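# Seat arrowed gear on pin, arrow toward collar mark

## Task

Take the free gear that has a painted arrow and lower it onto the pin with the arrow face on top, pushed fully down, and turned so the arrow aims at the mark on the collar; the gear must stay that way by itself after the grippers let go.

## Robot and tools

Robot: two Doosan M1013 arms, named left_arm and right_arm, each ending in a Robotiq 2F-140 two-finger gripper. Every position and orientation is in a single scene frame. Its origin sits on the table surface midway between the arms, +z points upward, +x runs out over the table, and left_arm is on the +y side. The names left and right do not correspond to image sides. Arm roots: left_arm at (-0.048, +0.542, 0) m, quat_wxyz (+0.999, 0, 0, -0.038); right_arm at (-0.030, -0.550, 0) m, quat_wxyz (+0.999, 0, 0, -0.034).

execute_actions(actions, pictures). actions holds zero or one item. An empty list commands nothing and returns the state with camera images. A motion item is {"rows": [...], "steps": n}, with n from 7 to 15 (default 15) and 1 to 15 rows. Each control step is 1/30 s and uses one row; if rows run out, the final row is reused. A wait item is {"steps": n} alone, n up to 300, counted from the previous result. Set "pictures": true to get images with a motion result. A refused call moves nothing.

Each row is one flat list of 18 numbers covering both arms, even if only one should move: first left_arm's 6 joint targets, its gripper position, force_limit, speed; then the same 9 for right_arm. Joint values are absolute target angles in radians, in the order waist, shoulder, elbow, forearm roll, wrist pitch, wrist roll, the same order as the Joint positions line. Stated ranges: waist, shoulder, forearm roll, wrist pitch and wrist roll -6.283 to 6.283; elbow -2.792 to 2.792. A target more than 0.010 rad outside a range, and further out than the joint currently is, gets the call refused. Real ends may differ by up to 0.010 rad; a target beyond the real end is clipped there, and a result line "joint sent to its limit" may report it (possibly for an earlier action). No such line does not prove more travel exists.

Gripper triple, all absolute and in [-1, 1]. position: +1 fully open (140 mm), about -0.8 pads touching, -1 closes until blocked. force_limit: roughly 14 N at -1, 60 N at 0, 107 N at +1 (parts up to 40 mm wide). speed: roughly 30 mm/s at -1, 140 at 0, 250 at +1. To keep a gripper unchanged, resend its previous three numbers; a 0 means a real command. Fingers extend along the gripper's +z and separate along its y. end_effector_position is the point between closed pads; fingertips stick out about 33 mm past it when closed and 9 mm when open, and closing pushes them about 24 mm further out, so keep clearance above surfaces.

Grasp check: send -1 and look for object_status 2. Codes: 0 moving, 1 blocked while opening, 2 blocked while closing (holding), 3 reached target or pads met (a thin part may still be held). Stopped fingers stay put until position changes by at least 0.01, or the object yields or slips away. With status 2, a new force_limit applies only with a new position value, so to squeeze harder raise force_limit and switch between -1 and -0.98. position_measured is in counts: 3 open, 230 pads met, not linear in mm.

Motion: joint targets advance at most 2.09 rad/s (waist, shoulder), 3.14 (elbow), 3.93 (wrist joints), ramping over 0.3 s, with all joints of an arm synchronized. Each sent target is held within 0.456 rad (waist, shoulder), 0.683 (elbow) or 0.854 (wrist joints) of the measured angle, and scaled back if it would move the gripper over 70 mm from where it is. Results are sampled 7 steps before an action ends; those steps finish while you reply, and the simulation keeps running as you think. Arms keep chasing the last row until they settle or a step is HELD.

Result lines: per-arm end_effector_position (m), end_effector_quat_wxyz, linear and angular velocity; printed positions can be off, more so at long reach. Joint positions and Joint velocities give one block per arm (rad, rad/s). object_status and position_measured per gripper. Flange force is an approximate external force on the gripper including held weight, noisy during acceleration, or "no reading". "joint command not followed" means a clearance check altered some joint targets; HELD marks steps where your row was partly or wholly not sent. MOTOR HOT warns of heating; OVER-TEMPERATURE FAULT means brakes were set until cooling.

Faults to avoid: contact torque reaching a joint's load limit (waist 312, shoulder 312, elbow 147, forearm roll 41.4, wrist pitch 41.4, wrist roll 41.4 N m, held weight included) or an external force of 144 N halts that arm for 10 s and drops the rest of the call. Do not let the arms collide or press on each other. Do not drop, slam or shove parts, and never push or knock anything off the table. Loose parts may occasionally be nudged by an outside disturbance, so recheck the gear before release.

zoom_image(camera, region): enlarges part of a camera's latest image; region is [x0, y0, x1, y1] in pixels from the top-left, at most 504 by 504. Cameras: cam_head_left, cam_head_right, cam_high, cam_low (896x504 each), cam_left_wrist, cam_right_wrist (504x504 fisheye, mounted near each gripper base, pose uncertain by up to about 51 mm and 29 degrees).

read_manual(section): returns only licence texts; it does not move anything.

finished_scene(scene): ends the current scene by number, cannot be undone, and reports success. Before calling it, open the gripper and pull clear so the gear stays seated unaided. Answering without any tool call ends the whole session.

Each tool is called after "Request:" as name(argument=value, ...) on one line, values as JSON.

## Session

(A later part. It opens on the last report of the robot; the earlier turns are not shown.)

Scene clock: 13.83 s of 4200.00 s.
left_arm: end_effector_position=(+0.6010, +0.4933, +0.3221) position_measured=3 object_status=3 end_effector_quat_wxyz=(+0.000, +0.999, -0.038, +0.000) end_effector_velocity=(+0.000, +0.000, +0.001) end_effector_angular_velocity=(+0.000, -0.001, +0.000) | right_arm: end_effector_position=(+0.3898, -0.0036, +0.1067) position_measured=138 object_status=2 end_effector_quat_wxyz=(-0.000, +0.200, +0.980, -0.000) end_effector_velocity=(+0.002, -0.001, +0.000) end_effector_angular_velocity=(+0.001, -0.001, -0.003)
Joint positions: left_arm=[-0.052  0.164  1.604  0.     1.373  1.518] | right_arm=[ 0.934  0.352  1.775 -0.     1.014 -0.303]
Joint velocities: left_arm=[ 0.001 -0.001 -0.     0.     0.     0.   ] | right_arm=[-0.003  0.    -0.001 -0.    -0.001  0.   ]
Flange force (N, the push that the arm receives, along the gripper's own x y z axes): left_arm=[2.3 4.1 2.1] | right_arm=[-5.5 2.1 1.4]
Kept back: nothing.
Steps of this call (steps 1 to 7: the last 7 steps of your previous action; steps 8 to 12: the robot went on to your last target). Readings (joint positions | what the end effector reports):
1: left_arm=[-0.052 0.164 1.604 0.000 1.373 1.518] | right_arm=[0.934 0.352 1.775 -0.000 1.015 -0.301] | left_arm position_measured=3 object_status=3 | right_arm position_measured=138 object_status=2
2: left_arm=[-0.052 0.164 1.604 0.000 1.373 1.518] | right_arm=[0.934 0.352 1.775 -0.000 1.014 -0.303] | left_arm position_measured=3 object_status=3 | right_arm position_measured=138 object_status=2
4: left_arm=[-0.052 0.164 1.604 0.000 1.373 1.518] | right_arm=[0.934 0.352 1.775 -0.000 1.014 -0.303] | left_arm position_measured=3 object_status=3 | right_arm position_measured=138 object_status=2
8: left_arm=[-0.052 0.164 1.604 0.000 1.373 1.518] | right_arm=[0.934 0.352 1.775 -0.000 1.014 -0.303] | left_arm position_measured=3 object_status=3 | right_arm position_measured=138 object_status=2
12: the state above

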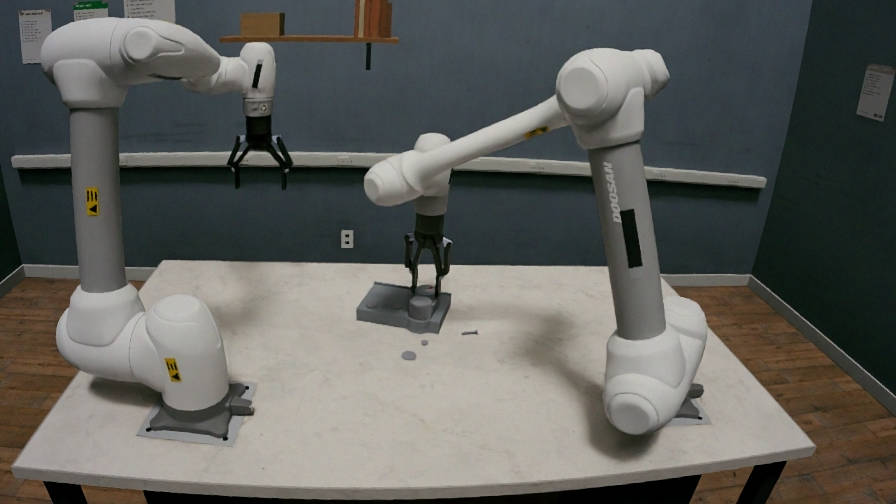

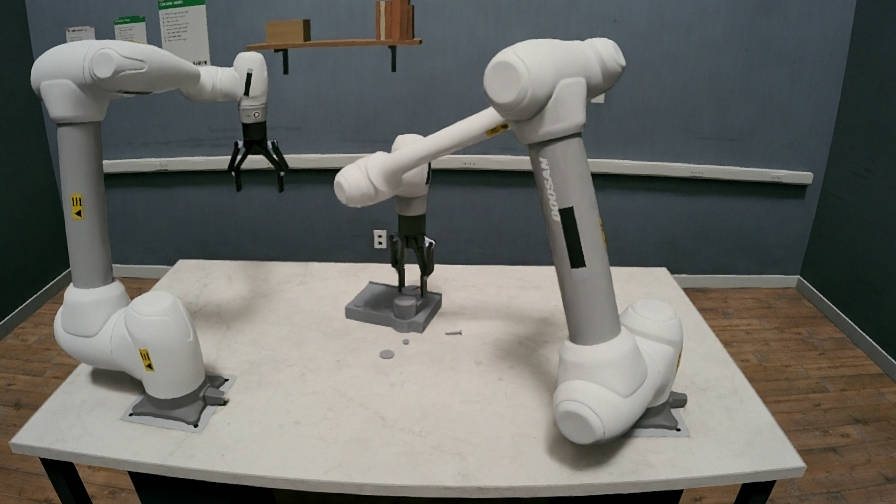

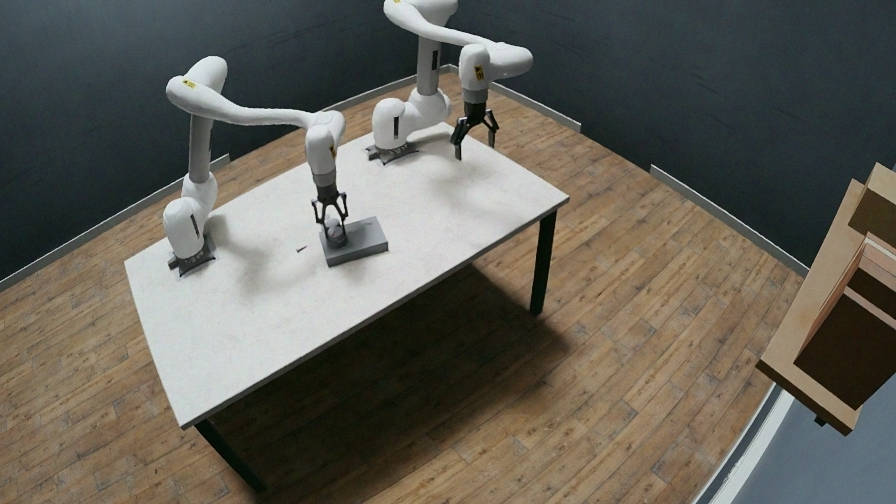

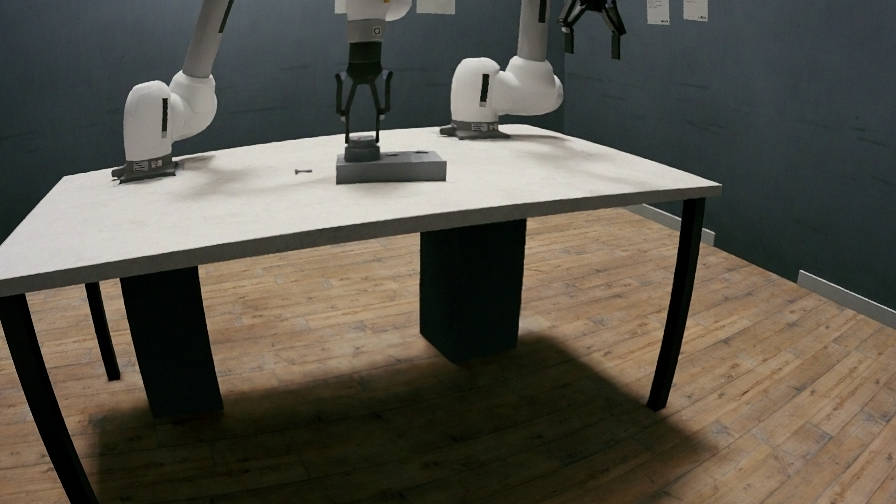

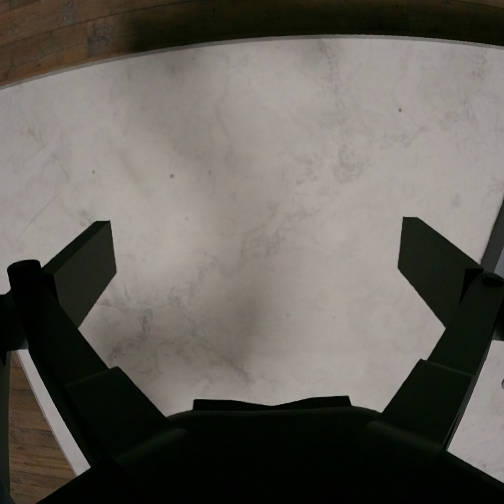

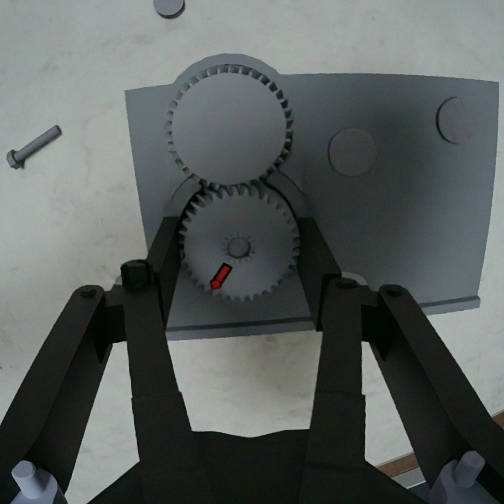

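Request:
execute_actions(actions=[{"rows":[[-0.052,0.164,1.604,0,1.373,1.518,1,0,0,0.9338,0.3527,1.7762,0,1.0127,-0.314,-1,-0.5,-0.7],[-0.052,0.164,1.604,0,1.373,1.518,1,0,0,0.9338,0.3536,1.7771,0,1.0109,-0.326,-1,-0.5,-0.7],[-0.052,0.164,1.604,0,1.373,1.518,1,0,0,0.9338,0.3545,1.7779,0,1.0092,-0.338,-1,-0.5,-0.7],[-0.052,0.164,1.604,0,1.373,1.518,1,0,0,0.9338,0.3554,1.7787,0,1.0075,-0.350,-1,-0.5,-0.7],[-0.052,0.164,1.604,0,1.373,1.518,1,0,0,0.9338,0.3563,1.7796,0,1.0057,-0.362,-1,-0.5,-0.7],[-0.052,0.164,1.604,0,1.373,1.518,1,0,0,0.9338,0.3572,1.7804,0,1.0040,-0.374,-1,-0.5,-0.7],[-0.052,0.164,1.604,0,1.373,1.518,1,0,0,0.9338,0.3581,1.7812,0,1.0023,-0.386,-1,-0.5,-0.7],[-0.052,0.164,1.604,0,1.373,1.518,1,0,0,0.9338,0.3590,1.7820,0,1.0006,-0.398,-1,-0.5,-0.7],[-0.052,0.164,1.604,0,1.373,1.518,1,0,0,0.9338,0.3599,1.7829,0,0.9988,-0.410,-1,-0.5,-0.7]],"steps":15}])

Request:
execute_actions(actions=[{"steps":12}])

Request:
execute_actions(actions=[{"rows":[[-0.052,0.164,1.604,0,1.373,1.518,1,0,0,0.9338,0.3599,1.7829,0,0.9988,-0.46,-1,-0.5,-0.7]],"steps":15}], pictures=true)

Request:
zoom_image(camera="cam_right_wrist", region=[160,150,320,310])

Scene clock: 14.63 s of 4200.00 s.
left_arm: end_effector_position=(+0.6010, +0.4933, +0.3221) position_measured=3 object_status=3 end_effector_quat_wxyz=(+0.000, +0.999, -0.038, +0.000) end_effector_velocity=(+0.000, -0.001, +0.002) end_effector_angular_velocity=(-0.001, -0.003, -0.001) | right_arm: end_effector_position=(+0.3899, -0.0036, +0.1004) position_measured=138 object_status=2 end_effector_quat_wxyz=(-0.000, +0.163, +0.987, +0.000) end_effector_velocity=(-0.001, +0.000, -0.030) end_effector_angular_velocity=(-0.001, +0.001, +0.353)
Joint positions: left_arm=[-0.052  0.164  1.604  0.     1.373  1.518] | right_arm=[ 0.934  0.357  1.781  0.     1.004 -0.377]
Joint velocities: left_arm=[-0.001 -0.002 -0.001 -0.    -0.001 -0.   ] | right_arm=[ 0.001  0.027  0.025  0.    -0.05  -0.352]
Flange force (N, the push that the arm receives, along the gripper's own x y z axes): left_arm=[1.4 4.6 1.5] | right_arm=[-7.8 0.7 0.7]
Steps of this call (steps 1 to 15: the robot went on to your last target; step 16: nothing new was sent; steps 17 to 24: the first 8 steps of this action). Readings (joint positions | what the end effector reports):
17: left_arm=[-0.052 0.164 1.604 0.000 1.373 1.518] | right_arm=[0.934 0.352 1.775 0.000 1.014 -0.303] | left_arm position_measured=3 object_status=3 | right_arm position_measured=138 object_status=2
18: left_arm=[-0.052 0.164 1.604 0.000 1.373 1.518] | right_arm=[0.934 0.352 1.776 0.000 1.014 -0.309] | left_arm position_measured=3 object_status=3 | right_arm position_measured=138 object_status=2
20: left_arm=[-0.052 0.164 1.604 0.000 1.373 1.518] | right_arm=[0.934 0.354 1.777 0.000 1.010 -0.330] | left_arm position_measured=3 object_status=3 | right_arm position_measured=138 object_status=2
24: the state above

Scene clock: 15.03 s of 4200.00 s.
left_arm: end_effector_position=(+0.6010, +0.4933, +0.3221) position_measured=3 object_status=3 end_effector_quat_wxyz=(+0.000, +0.999, -0.038, +0.000) end_effector_velocity=(-0.001, -0.001, -0.002) end_effector_angular_velocity=(+0.000, +0.002, -0.002) | right_arm: end_effector_position=(+0.3899, -0.0036, +0.0977) position_measured=138 object_status=2 end_effector_quat_wxyz=(-0.000, +0.147, +0.989, +0.000) end_effector_velocity=(+0.000, -0.001, -0.000) end_effector_angular_velocity=(-0.000, +0.000, -0.001)
Joint positions: left_arm=[-0.052  0.164  1.604  0.     1.373  1.518] | right_arm=[ 0.934  0.36   1.783  0.     0.999 -0.41 ]
Joint velocities: left_arm=[-0.002  0.001  0.003 -0.    -0.001  0.   ] | right_arm=[-0.001 -0.     0.001 -0.    -0.    -0.   ]
Flange force (N, the push that the arm receives, along the gripper's own x y z axes): left_arm=[2.6 5.3 1.8] | right_arm=[-3.5 1.0 1.9]
Kept back: nothing.
Steps of this call (steps 1 to 7: the last 7 steps of your previous action; steps 8 to 12: the robot went on to your last target). Readings (joint positions | what the end effector reports):
1: left_arm=[-0.052 0.164 1.604 0.000 1.373 1.518] | right_arm=[0.934 0.358 1.781 0.000 1.002 -0.389] | left_arm position_measured=3 object_status=3 | right_arm position_measured=138 object_status=2
2: left_arm=[-0.052 0.164 1.604 0.000 1.373 1.518] | right_arm=[0.934 0.359 1.782 0.000 1.000 -0.401] | left_arm position_measured=3 object_status=3 | right_arm position_measured=138 object_status=2
4: left_arm=[-0.052 0.164 1.604 0.000 1.373 1.518] | right_arm=[0.934 0.360 1.783 0.000 0.999 -0.410] | left_arm position_measured=3 object_status=3 | right_arm position_measured=138 object_status=2
8: left_arm=[-0.052 0.164 1.604 0.000 1.373 1.518] | right_arm=[0.934 0.360 1.783 0.000 0.999 -0.410] | left_arm position_measured=3 object_status=3 | right_arm position_measured=138 object_status=2
12: the state above

Scene clock: 15.30 s of 4200.00 s.
left_arm: end_effector_position=(+0.6010, +0.4933, +0.3221) position_measured=3 object_status=3 end_effector_quat_wxyz=(+0.000, +0.999, -0.038, +0.000) end_effector_velocity=(-0.000, -0.000, +0.000) end_effector_angular_velocity=(-0.000, +0.000, -0.001) | right_arm: end_effector_position=(+0.3899, -0.0036, +0.0977) position_measured=138 object_status=2 end_effector_quat_wxyz=(-0.000, +0.122, +0.992, +0.000) end_effector_velocity=(+0.000, -0.001, -0.000) end_effector_angular_velocity=(-0.000, +0.000, -0.000)
Joint positions: left_arm=[-0.052  0.164  1.604 -0.     1.373  1.518] | right_arm=[ 0.934  0.36   1.783  0.     0.999 -0.46 ]
Joint velocities: left_arm=[-0.     0.    -0.    -0.     0.001  0.001] | right_arm=[-0.001  0.    -0.     0.     0.001 -0.001]
Flange force (N, the push that the arm receives, along the gripper's own x y z axes): left_arm=[4.0 4.4 1.8] | right_arm=[-1.6 0.3 -1.3]
Steps of this call (steps 1 to 8: the first 8 steps of this action). Readings (joint positions | what the end effector reports):
1: left_arm=[-0.052 0.164 1.604 0.000 1.373 1.518] | right_arm=[0.934 0.360 1.783 0.000 0.999 -0.411] | left_arm position_measured=3 object_status=3 | right_arm position_measured=138 object_status=2
2: left_arm=[-0.052 0.164 1.604 0.000 1.373 1.518] | right_arm=[0.934 0.360 1.783 0.000 0.999 -0.419] | left_arm position_measured=3 object_status=3 | right_arm position_measured=138 object_status=2
4: left_arm=[-0.052 0.164 1.604 0.000 1.373 1.518] | right_arm=[0.934 0.360 1.783 0.000 0.999 -0.455] | left_arm position_measured=3 object_status=3 | right_arm position_measured=138 object_status=2
8: the state above

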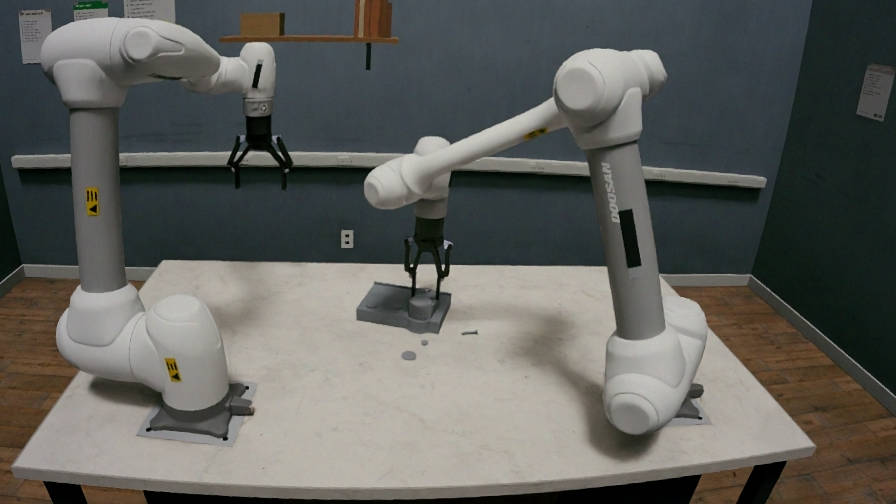

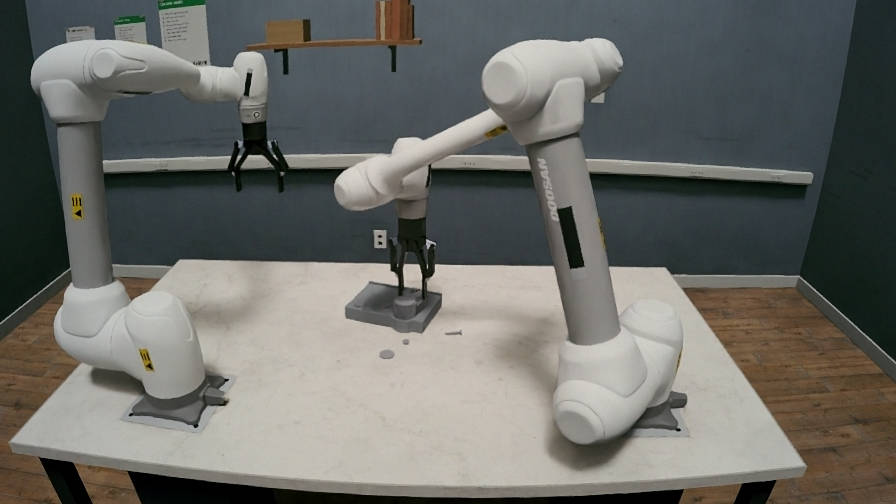

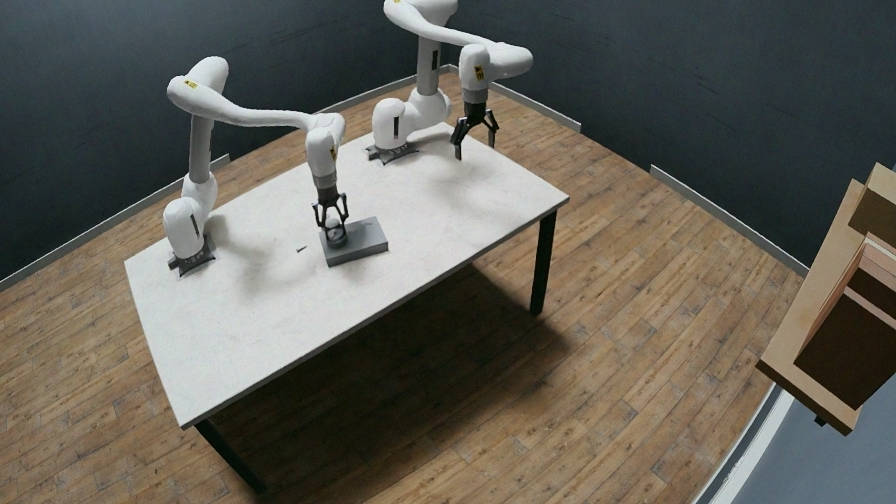

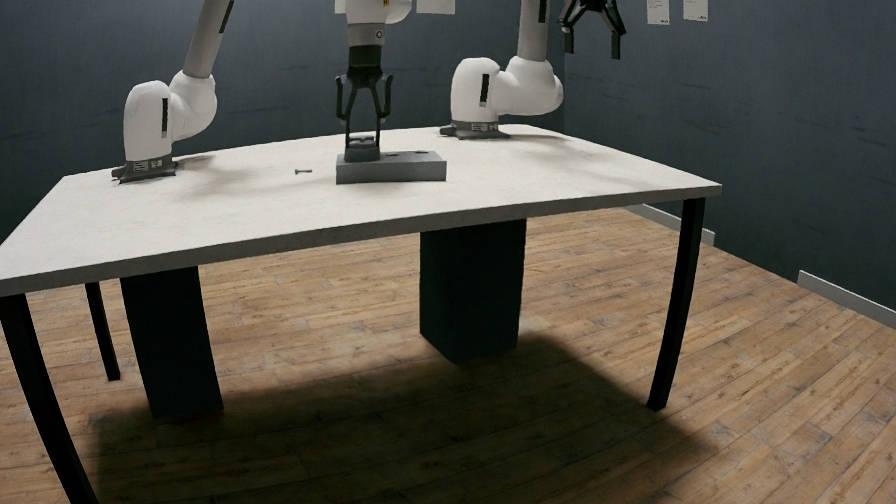

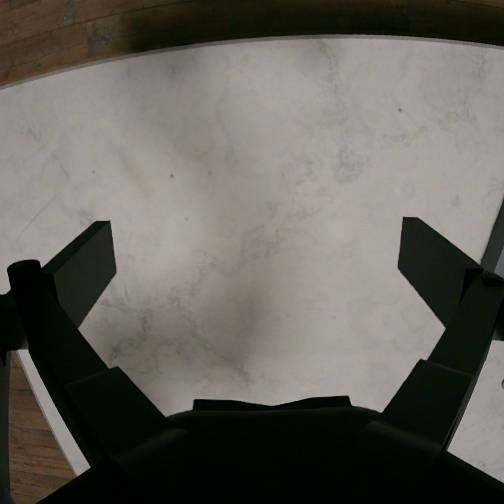

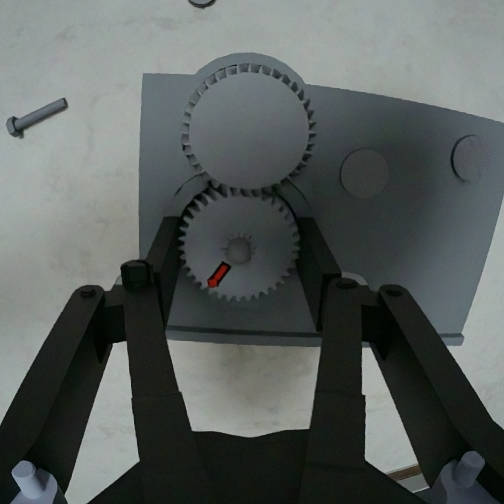

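Region (160, 150, 320, 310) of cam_right_wrist's 504x504 image, scaled by 3.150, with more detail than that image has.

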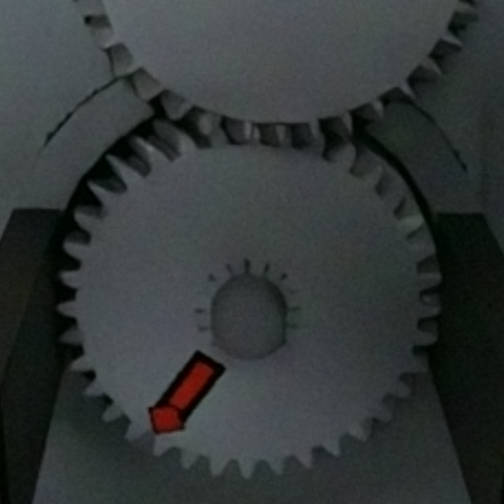

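Request:
execute_actions(actions=[{"rows":[[-0.052,0.164,1.604,0,1.373,1.518,1,0,0,0.9338,0.3599,1.7829,0,0.9988,-0.448,-1,-0.5,-0.7],[-0.052,0.164,1.604,0,1.373,1.518,1,0,0,0.9338,0.3599,1.7829,0,0.9988,-0.448,-1,-0.5,-0.7],[-0.052,0.164,1.604,0,1.373,1.518,1,0,0,0.9338,0.3599,1.7829,0,0.9988,-0.448,-1,-0.5,-0.7],[-0.052,0.164,1.604,0,1.373,1.518,1,0,0,0.9338,0.3581,1.7812,0,1.0023,-0.429,-1,-0.5,-0.7],[-0.052,0.164,1.604,0,1.373,1.518,1,0,0,0.9338,0.3563,1.7796,0,1.0057,-0.410,-1,-0.5,-0.7],[-0.052,0.164,1.604,0,1.373,1.518,1,0,0,0.9338,0.3545,1.7779,0,1.0092,-0.390,-1,-0.5,-0.7],[-0.052,0.164,1.604,0,1.373,1.518,1,0,0,0.9338,0.3527,1.7762,0,1.0127,-0.371,-1,-0.5,-0.7],[-0.052,0.164,1.604,0,1.373,1.518,1,0,0,0.9338,0.3509,1.7745,0,1.0162,-0.352,-1,-0.5,-0.7],[-0.052,0.164,1.604,0,1.373,1.518,1,0,0,0.9338,0.3491,1.7729,0,1.0196,-0.333,-1,-0.5,-0.7],[-0.052,0.164,1.604,0,1.373,1.518,1,0,0,0.9338,0.3474,1.7712,0,1.0230,-0.313,-1,-0.5,-0.7],[-0.052,0.164,1.604,0,1.373,1.518,1,0,0,0.9338,0.3456,1.7695,0,1.0265,-0.294,-1,-0.5,-0.7],[-0.052,0.164,1.604,0,1.373,1.518,1,0,0,0.9338,0.3439,1.7678,0,1.0299,-0.275,-1,-0.5,-0.7],[-0.052,0.164,1.604,0,1.373,1.518,1,0,0,0.9338,0.3421,1.7661,0,1.0334,-0.255,-1,-0.5,-0.7],[-0.052,0.164,1.604,0,1.373,1.518,1,0,0,0.9338,0.3404,1.7644,0,1.0368,-0.236,-1,-0.5,-0.7]],"steps":15}])

Request:
execute_actions(actions=[{"rows":[[-0.052,0.164,1.604,0,1.373,1.518,1,0,0,0.9338,0.3387,1.7627,0,1.0402,-0.217,-1,-0.5,-0.7],[-0.052,0.164,1.604,0,1.373,1.518,1,0,0,0.9338,0.3370,1.7609,0,1.0437,-0.198,-1,-0.5,-0.7],[-0.052,0.164,1.604,0,1.373,1.518,1,0,0,0.9338,0.3353,1.7592,0,1.0471,-0.178,-1,-0.5,-0.7],[-0.052,0.164,1.604,0,1.373,1.518,1,0,0,0.9338,0.3336,1.7574,0,1.0506,-0.159,-1,-0.5,-0.7],[-0.052,0.164,1.604,0,1.373,1.518,1,0,0,0.9338,0.3320,1.7556,0,1.0540,-0.140,-1,-0.5,-0.7],[-0.052,0.164,1.604,0,1.373,1.518,1,0,0,0.9338,0.3303,1.7539,0,1.0574,-0.121,-1,-0.5,-0.7],[-0.052,0.164,1.604,0,1.373,1.518,1,0,0,0.9338,0.3287,1.7521,0,1.0608,-0.102,-1,-0.5,-0.7]],"steps":12}])

Request:
execute_actions(actions=[{"rows":[[-0.052,0.164,1.604,0,1.373,1.518,1,0,0,0.9338,0.3287,1.7521,0,1.0608,-0.259,-1,-0.5,-0.7]],"steps":15}], pictures=true)

Request:
zoom_image(camera="cam_right_wrist", region=[160,150,320,310])

Scene clock: 16.87 s of 4200.00 s.
left_arm: end_effector_position=(+0.6010, +0.4933, +0.3221) position_measured=3 object_status=3 end_effector_quat_wxyz=(+0.000, +0.999, -0.038, +0.000) end_effector_velocity=(+0.001, +0.001, +0.001) end_effector_angular_velocity=(+0.001, -0.002, +0.000) | right_arm: end_effector_position=(+0.3898, -0.0037, +0.1037) position_measured=138 object_status=2 end_effector_quat_wxyz=(-0.000, +0.157, +0.988, -0.000) end_effector_velocity=(+0.001, +0.001, +0.061) end_effector_angular_velocity=(+0.002, -0.001, -0.551)
Joint positions: left_arm=[-0.052  0.164  1.604  0.     1.373  1.518] | right_arm=[ 0.934  0.354  1.778 -0.     1.009 -0.389]
Joint velocities: left_arm=[ 0.    -0.    -0.002  0.002  0.001 -0.   ] | right_arm=[ 0.    -0.053 -0.052  0.     0.102  0.552]
Flange force (N, the push that the arm receives, along the gripper's own x y z axes): left_arm=[3.1 3.9 0.6] | right_arm=[-0.5 -0.1 1.1]
Steps of this call (steps 1 to 7: the last 7 steps of your previous action; steps 8 to 15: the robot went on to your last target; steps 16 to 39: nothing new was sent; steps 40 to 47: the first 8 steps of this action). Readings (joint positions | what the end effector reports):
40: left_arm=[-0.052 0.164 1.604 0.000 1.373 1.518] | right_arm=[0.934 0.360 1.783 -0.000 0.999 -0.460] | left_arm position_measured=3 object_status=3 | right_arm position_measured=138 object_status=2
41: left_arm=[-0.052 0.164 1.604 0.000 1.373 1.518] | right_arm=[0.934 0.360 1.783 -0.000 0.999 -0.454] | left_arm position_measured=3 object_status=3 | right_arm position_measured=138 object_status=2
43: left_arm=[-0.052 0.164 1.604 0.000 1.373 1.518] | right_arm=[0.934 0.360 1.783 -0.000 0.999 -0.448] | left_arm position_measured=3 object_status=3 | right_arm position_measured=138 object_status=2
47: the state above

Scene clock: 17.27 s of 4200.00 s.
left_arm: end_effector_position=(+0.6010, +0.4933, +0.3221) position_measured=3 object_status=3 end_effector_quat_wxyz=(+0.000, +0.999, -0.038, +0.000) end_effector_velocity=(-0.000, -0.001, +0.001) end_effector_angular_velocity=(+0.001, -0.000, -0.002) | right_arm: end_effector_position=(+0.3897, -0.0038, +0.1260) position_measured=138 object_status=2 end_effector_quat_wxyz=(+0.000, +0.261, +0.965, +0.000) end_effector_velocity=(+0.000, -0.002, +0.058) end_effector_angular_velocity=(-0.001, +0.000, -0.552)
Joint positions: left_arm=[-0.052  0.164  1.604  0.     1.373  1.518] | right_arm=[ 0.934  0.335  1.759 -0.     1.047 -0.177]
Joint velocities: left_arm=[-0.001 -0.    -0.001  0.001  0.001  0.   ] | right_arm=[-0.002 -0.049 -0.05  -0.     0.1    0.551]
Flange force (N, the push that the arm receives, along the gripper's own x y z axes): left_arm=[2.0 5.7 1.6] | right_arm=[-0.4 5.5 5.5]
Steps of this call (steps 1 to 7: the last 7 steps of your previous action; steps 8 to 12: the first 5 steps of this action). Readings (joint positions | what the end effector reports):
8: left_arm=[-0.052 0.164 1.604 0.000 1.373 1.518] | right_arm=[0.934 0.341 1.765 -0.000 1.036 -0.241] | left_arm position_measured=3 object_status=3 | right_arm position_measured=138 object_status=2
9: left_arm=[-0.052 0.164 1.604 0.000 1.373 1.518] | right_arm=[0.934 0.340 1.764 -0.000 1.038 -0.228] | left_arm position_measured=3 object_status=3 | right_arm position_measured=138 object_status=2
11: left_arm=[-0.052 0.164 1.604 0.000 1.373 1.518] | right_arm=[0.934 0.337 1.761 -0.000 1.044 -0.196] | left_arm position_measured=3 object_status=3 | right_arm position_measured=138 object_status=2
12: the state above

Scene clock: 17.77 s of 4200.00 s.
left_arm: end_effector_position=(+0.6010, +0.4933, +0.3221) position_measured=3 object_status=3 end_effector_quat_wxyz=(+0.000, +0.999, -0.038, +0.000) end_effector_velocity=(-0.000, -0.001, -0.001) end_effector_angular_velocity=(-0.000, +0.002, +0.000) | right_arm: end_effector_position=(+0.3896, -0.0039, +0.1339) position_measured=138 object_status=2 end_effector_quat_wxyz=(+0.000, +0.222, +0.975, -0.000) end_effector_velocity=(+0.002, +0.001, +0.000) end_effector_angular_velocity=(+0.003, -0.002, +0.026)
Joint positions: left_arm=[-0.052  0.164  1.604  0.     1.373  1.518] | right_arm=[ 0.934  0.329  1.752 -0.     1.061 -0.258]
Joint velocities: left_arm=[-0.001  0.001  0.001 -0.    -0.001 -0.001] | right_arm=[-0.001  0.    -0.001  0.    -0.002 -0.027]
Flange force (N, the push that the arm receives, along the gripper's own x y z axes): left_arm=[2.4 4.2 1.5] | right_arm=[-1.2 -2.6 0.9]
Steps of this call (steps 1 to 7: the last 7 steps of your previous action; steps 8 to 15: the first 8 steps of this action). Readings (joint positions | what the end effector reports):
8: left_arm=[-0.052 0.164 1.604 0.000 1.373 1.518] | right_arm=[0.934 0.329 1.752 -0.000 1.061 -0.102] | left_arm position_measured=3 object_status=3 | right_arm position_measured=138 object_status=2
9: left_arm=[-0.052 0.164 1.604 0.000 1.373 1.518] | right_arm=[0.934 0.329 1.752 -0.000 1.061 -0.111] | left_arm position_measured=3 object_status=3 | right_arm position_measured=138 object_status=2
11: left_arm=[-0.052 0.164 1.604 0.000 1.373 1.518] | right_arm=[0.934 0.329 1.752 -0.000 1.061 -0.170] | left_arm position_measured=3 object_status=3 | right_arm position_measured=138 object_status=2
15: the state above

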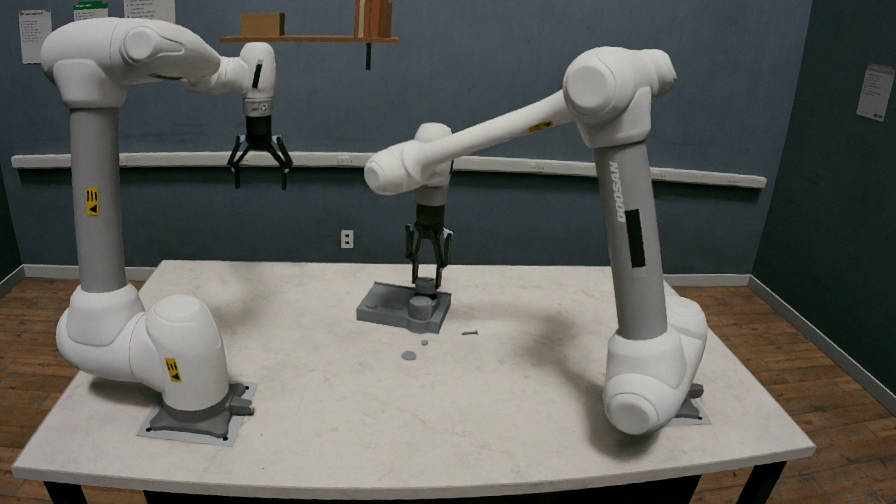

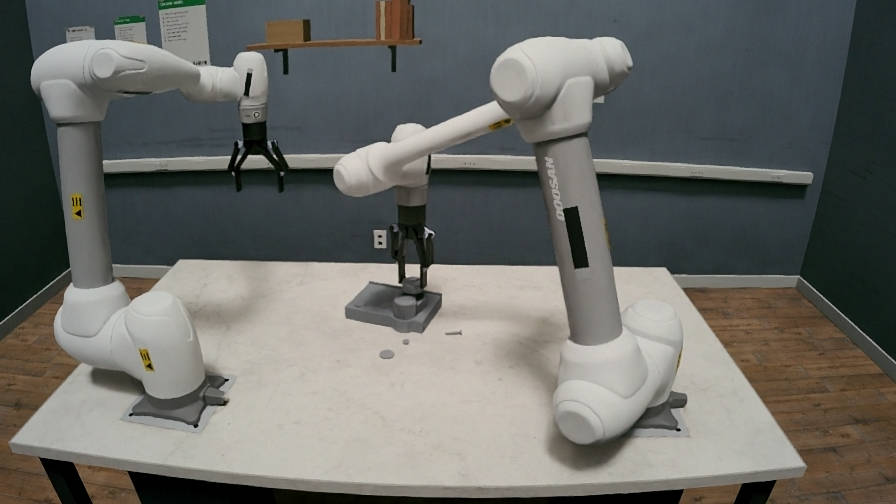

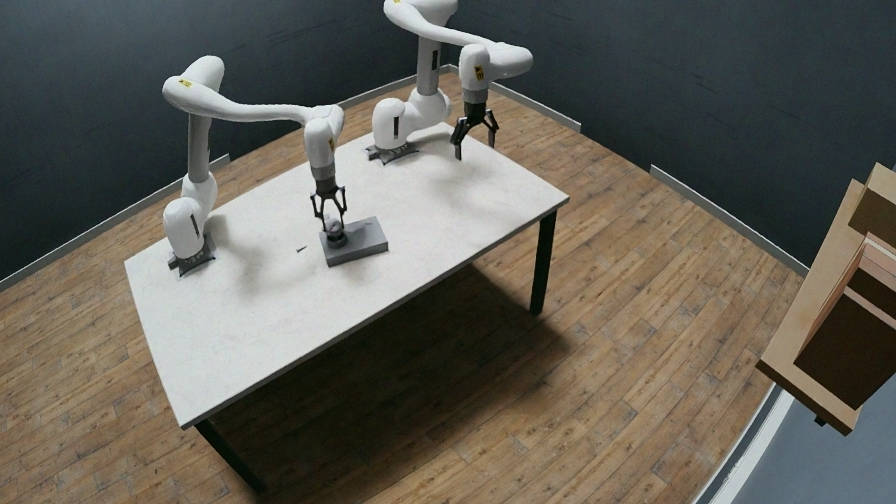

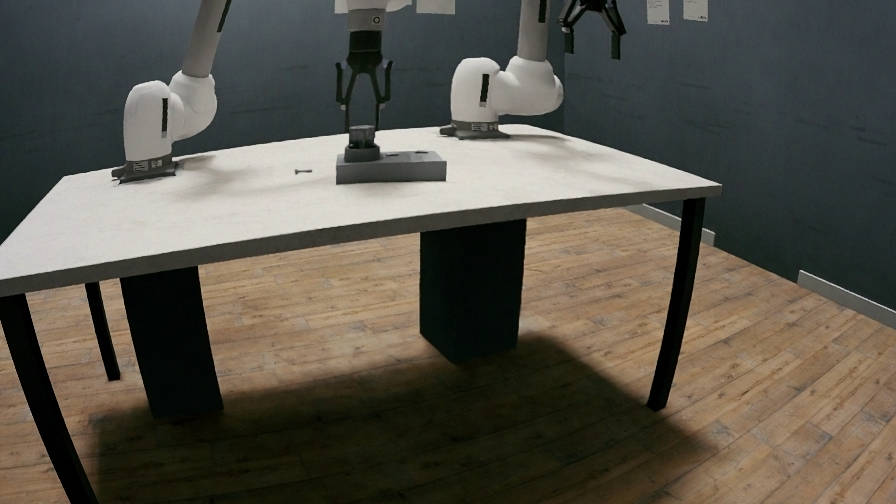

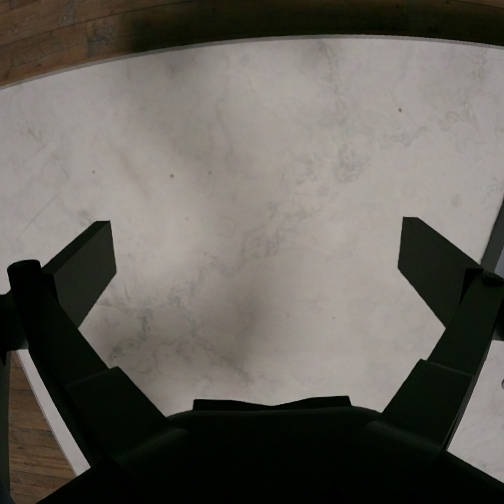

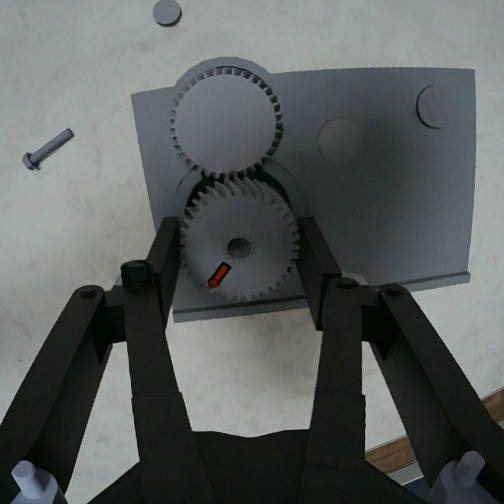

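Region (160, 150, 320, 310) of cam_right_wrist's 504x504 image, scaled by 3.150, with more detail than that image has.

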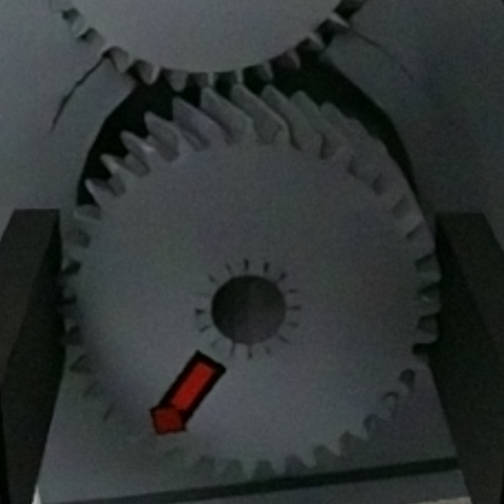

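Rate confirmed. Reinsert.

Request:
execute_actions(actions=[{"rows":[[-0.052,0.164,1.604,0,1.373,1.518,1,0,0,0.9338,0.3295,1.7530,0,1.0591,-0.270,-1,-0.5,-0.7],[-0.052,0.164,1.604,0,1.373,1.518,1,0,0,0.9338,0.3303,1.7539,0,1.0574,-0.281,-1,-0.5,-0.7],[-0.052,0.164,1.604,0,1.373,1.518,1,0,0,0.9338,0.3311,1.7548,0,1.0557,-0.291,-1,-0.5,-0.7],[-0.052,0.164,1.604,0,1.373,1.518,1,0,0,0.9338,0.3320,1.7556,0,1.0540,-0.300,-1,-0.5,-0.7],[-0.052,0.164,1.604,0,1.373,1.518,1,0,0,0.9338,0.3328,1.7565,0,1.0523,-0.310,-1,-0.5,-0.7],[-0.052,0.164,1.604,0,1.373,1.518,1,0,0,0.9338,0.3336,1.7574,0,1.0506,-0.319,-1,-0.5,-0.7],[-0.052,0.164,1.604,0,1.373,1.518,1,0,0,0.9338,0.3345,1.7583,0,1.0488,-0.329,-1,-0.5,-0.7]],"steps":12}])

Request:
execute_actions(actions=[{"steps":12}])

Scene clock: 18.27 s of 4200.00 s.
left_arm: end_effector_position=(+0.6010, +0.4933, +0.3221) position_measured=3 object_status=3 end_effector_quat_wxyz=(+0.000, +0.999, -0.038, +0.000) end_effector_velocity=(-0.000, +0.000, +0.001) end_effector_angular_velocity=(+0.000, -0.002, -0.001) | right_arm: end_effector_position=(+0.3897, -0.0038, +0.1307) position_measured=138 object_status=2 end_effector_quat_wxyz=(+0.000, +0.204, +0.979, +0.000) end_effector_velocity=(-0.003, -0.002, -0.033) end_effector_angular_velocity=(-0.006, +0.005, +0.283)
Joint positions: left_arm=[-0.052  0.164  1.604 -0.     1.373  1.518] | right_arm=[ 0.934  0.331  1.755  0.     1.055 -0.294]
Joint velocities: left_arm=[ 0.    -0.002 -0.     0.     0.     0.001] | right_arm=[ 0.002  0.026  0.031 -0.    -0.049 -0.281]
Flange force (N, the push that the arm receives, along the gripper's own x y z axes): left_arm=[0.7 4.5 1.3] | right_arm=[-0.5 0.6 4.0]
Steps of this call (steps 1 to 7: the last 7 steps of your previous action; steps 8 to 10: the robot went on to your last target; steps 11 to 15: the first 5 steps of this action). Readings (joint positions | what the end effector reports):
11: left_arm=[-0.052 0.164 1.604 -0.000 1.373 1.518] | right_arm=[0.934 0.329 1.752 0.000 1.061 -0.259] | left_arm position_measured=3 object_status=3 | right_arm position_measured=138 object_status=2
12: left_arm=[-0.052 0.164 1.604 0.000 1.373 1.518] | right_arm=[0.934 0.329 1.752 0.000 1.060 -0.265] | left_arm position_measured=3 object_status=3 | right_arm position_measured=138 object_status=2
14: left_arm=[-0.052 0.164 1.604 0.000 1.373 1.518] | right_arm=[0.934 0.331 1.754 0.000 1.057 -0.284] | left_arm position_measured=3 object_status=3 | right_arm position_measured=138 object_status=2
15: the state above

Scene clock: 18.67 s of 4200.00 s.
left_arm: end_effector_position=(+0.6010, +0.4933, +0.3221) position_measured=3 object_status=3 end_effector_quat_wxyz=(+0.000, +0.999, -0.038, +0.000) end_effector_velocity=(-0.000, +0.001, -0.002) end_effector_angular_velocity=(+0.001, +0.003, +0.002) | right_arm: end_effector_position=(+0.3897, -0.0038, +0.1269) position_measured=138 object_status=2 end_effector_quat_wxyz=(+0.000, +0.187, +0.982, +0.000) end_effector_velocity=(+0.001, -0.000, -0.000) end_effector_angular_velocity=(+0.000, -0.000, -0.001)
Joint positions: left_arm=[-0.052  0.164  1.604  0.     1.373  1.518] | right_arm=[ 0.934  0.335  1.758  0.     1.049 -0.329]
Joint velocities: left_arm=[ 0.001  0.001  0.001  0.001 -0.    -0.001] | right_arm=[-0.002  0.     0.    -0.    -0.001 -0.   ]
Flange force (N, the push that the arm receives, along the gripper's own x y z axes): left_arm=[3.3 4.2 2.7] | right_arm=[-1.1 2.3 1.2]
Kept back: nothing.
Steps of this call (steps 1 to 7: the last 7 steps of your previous action; steps 8 to 12: the robot went on to your last target). Readings (joint positions | what the end effector reports):
1: left_arm=[-0.052 0.164 1.604 0.000 1.373 1.518] | right_arm=[0.934 0.332 1.756 0.000 1.053 -0.304] | left_arm position_measured=3 object_status=3 | right_arm position_measured=138 object_status=2
2: left_arm=[-0.052 0.164 1.604 0.000 1.373 1.518] | right_arm=[0.934 0.333 1.757 0.000 1.052 -0.313] | left_arm position_measured=3 object_status=3 | right_arm position_measured=138 object_status=2
4: left_arm=[-0.052 0.164 1.604 0.000 1.373 1.518] | right_arm=[0.934 0.334 1.758 0.000 1.049 -0.328] | left_arm position_measured=3 object_status=3 | right_arm position_measured=138 object_status=2
8: left_arm=[-0.052 0.164 1.604 0.000 1.373 1.518] | right_arm=[0.934 0.335 1.758 0.000 1.049 -0.329] | left_arm position_measured=3 object_status=3 | right_arm position_measured=138 object_status=2
12: the state above


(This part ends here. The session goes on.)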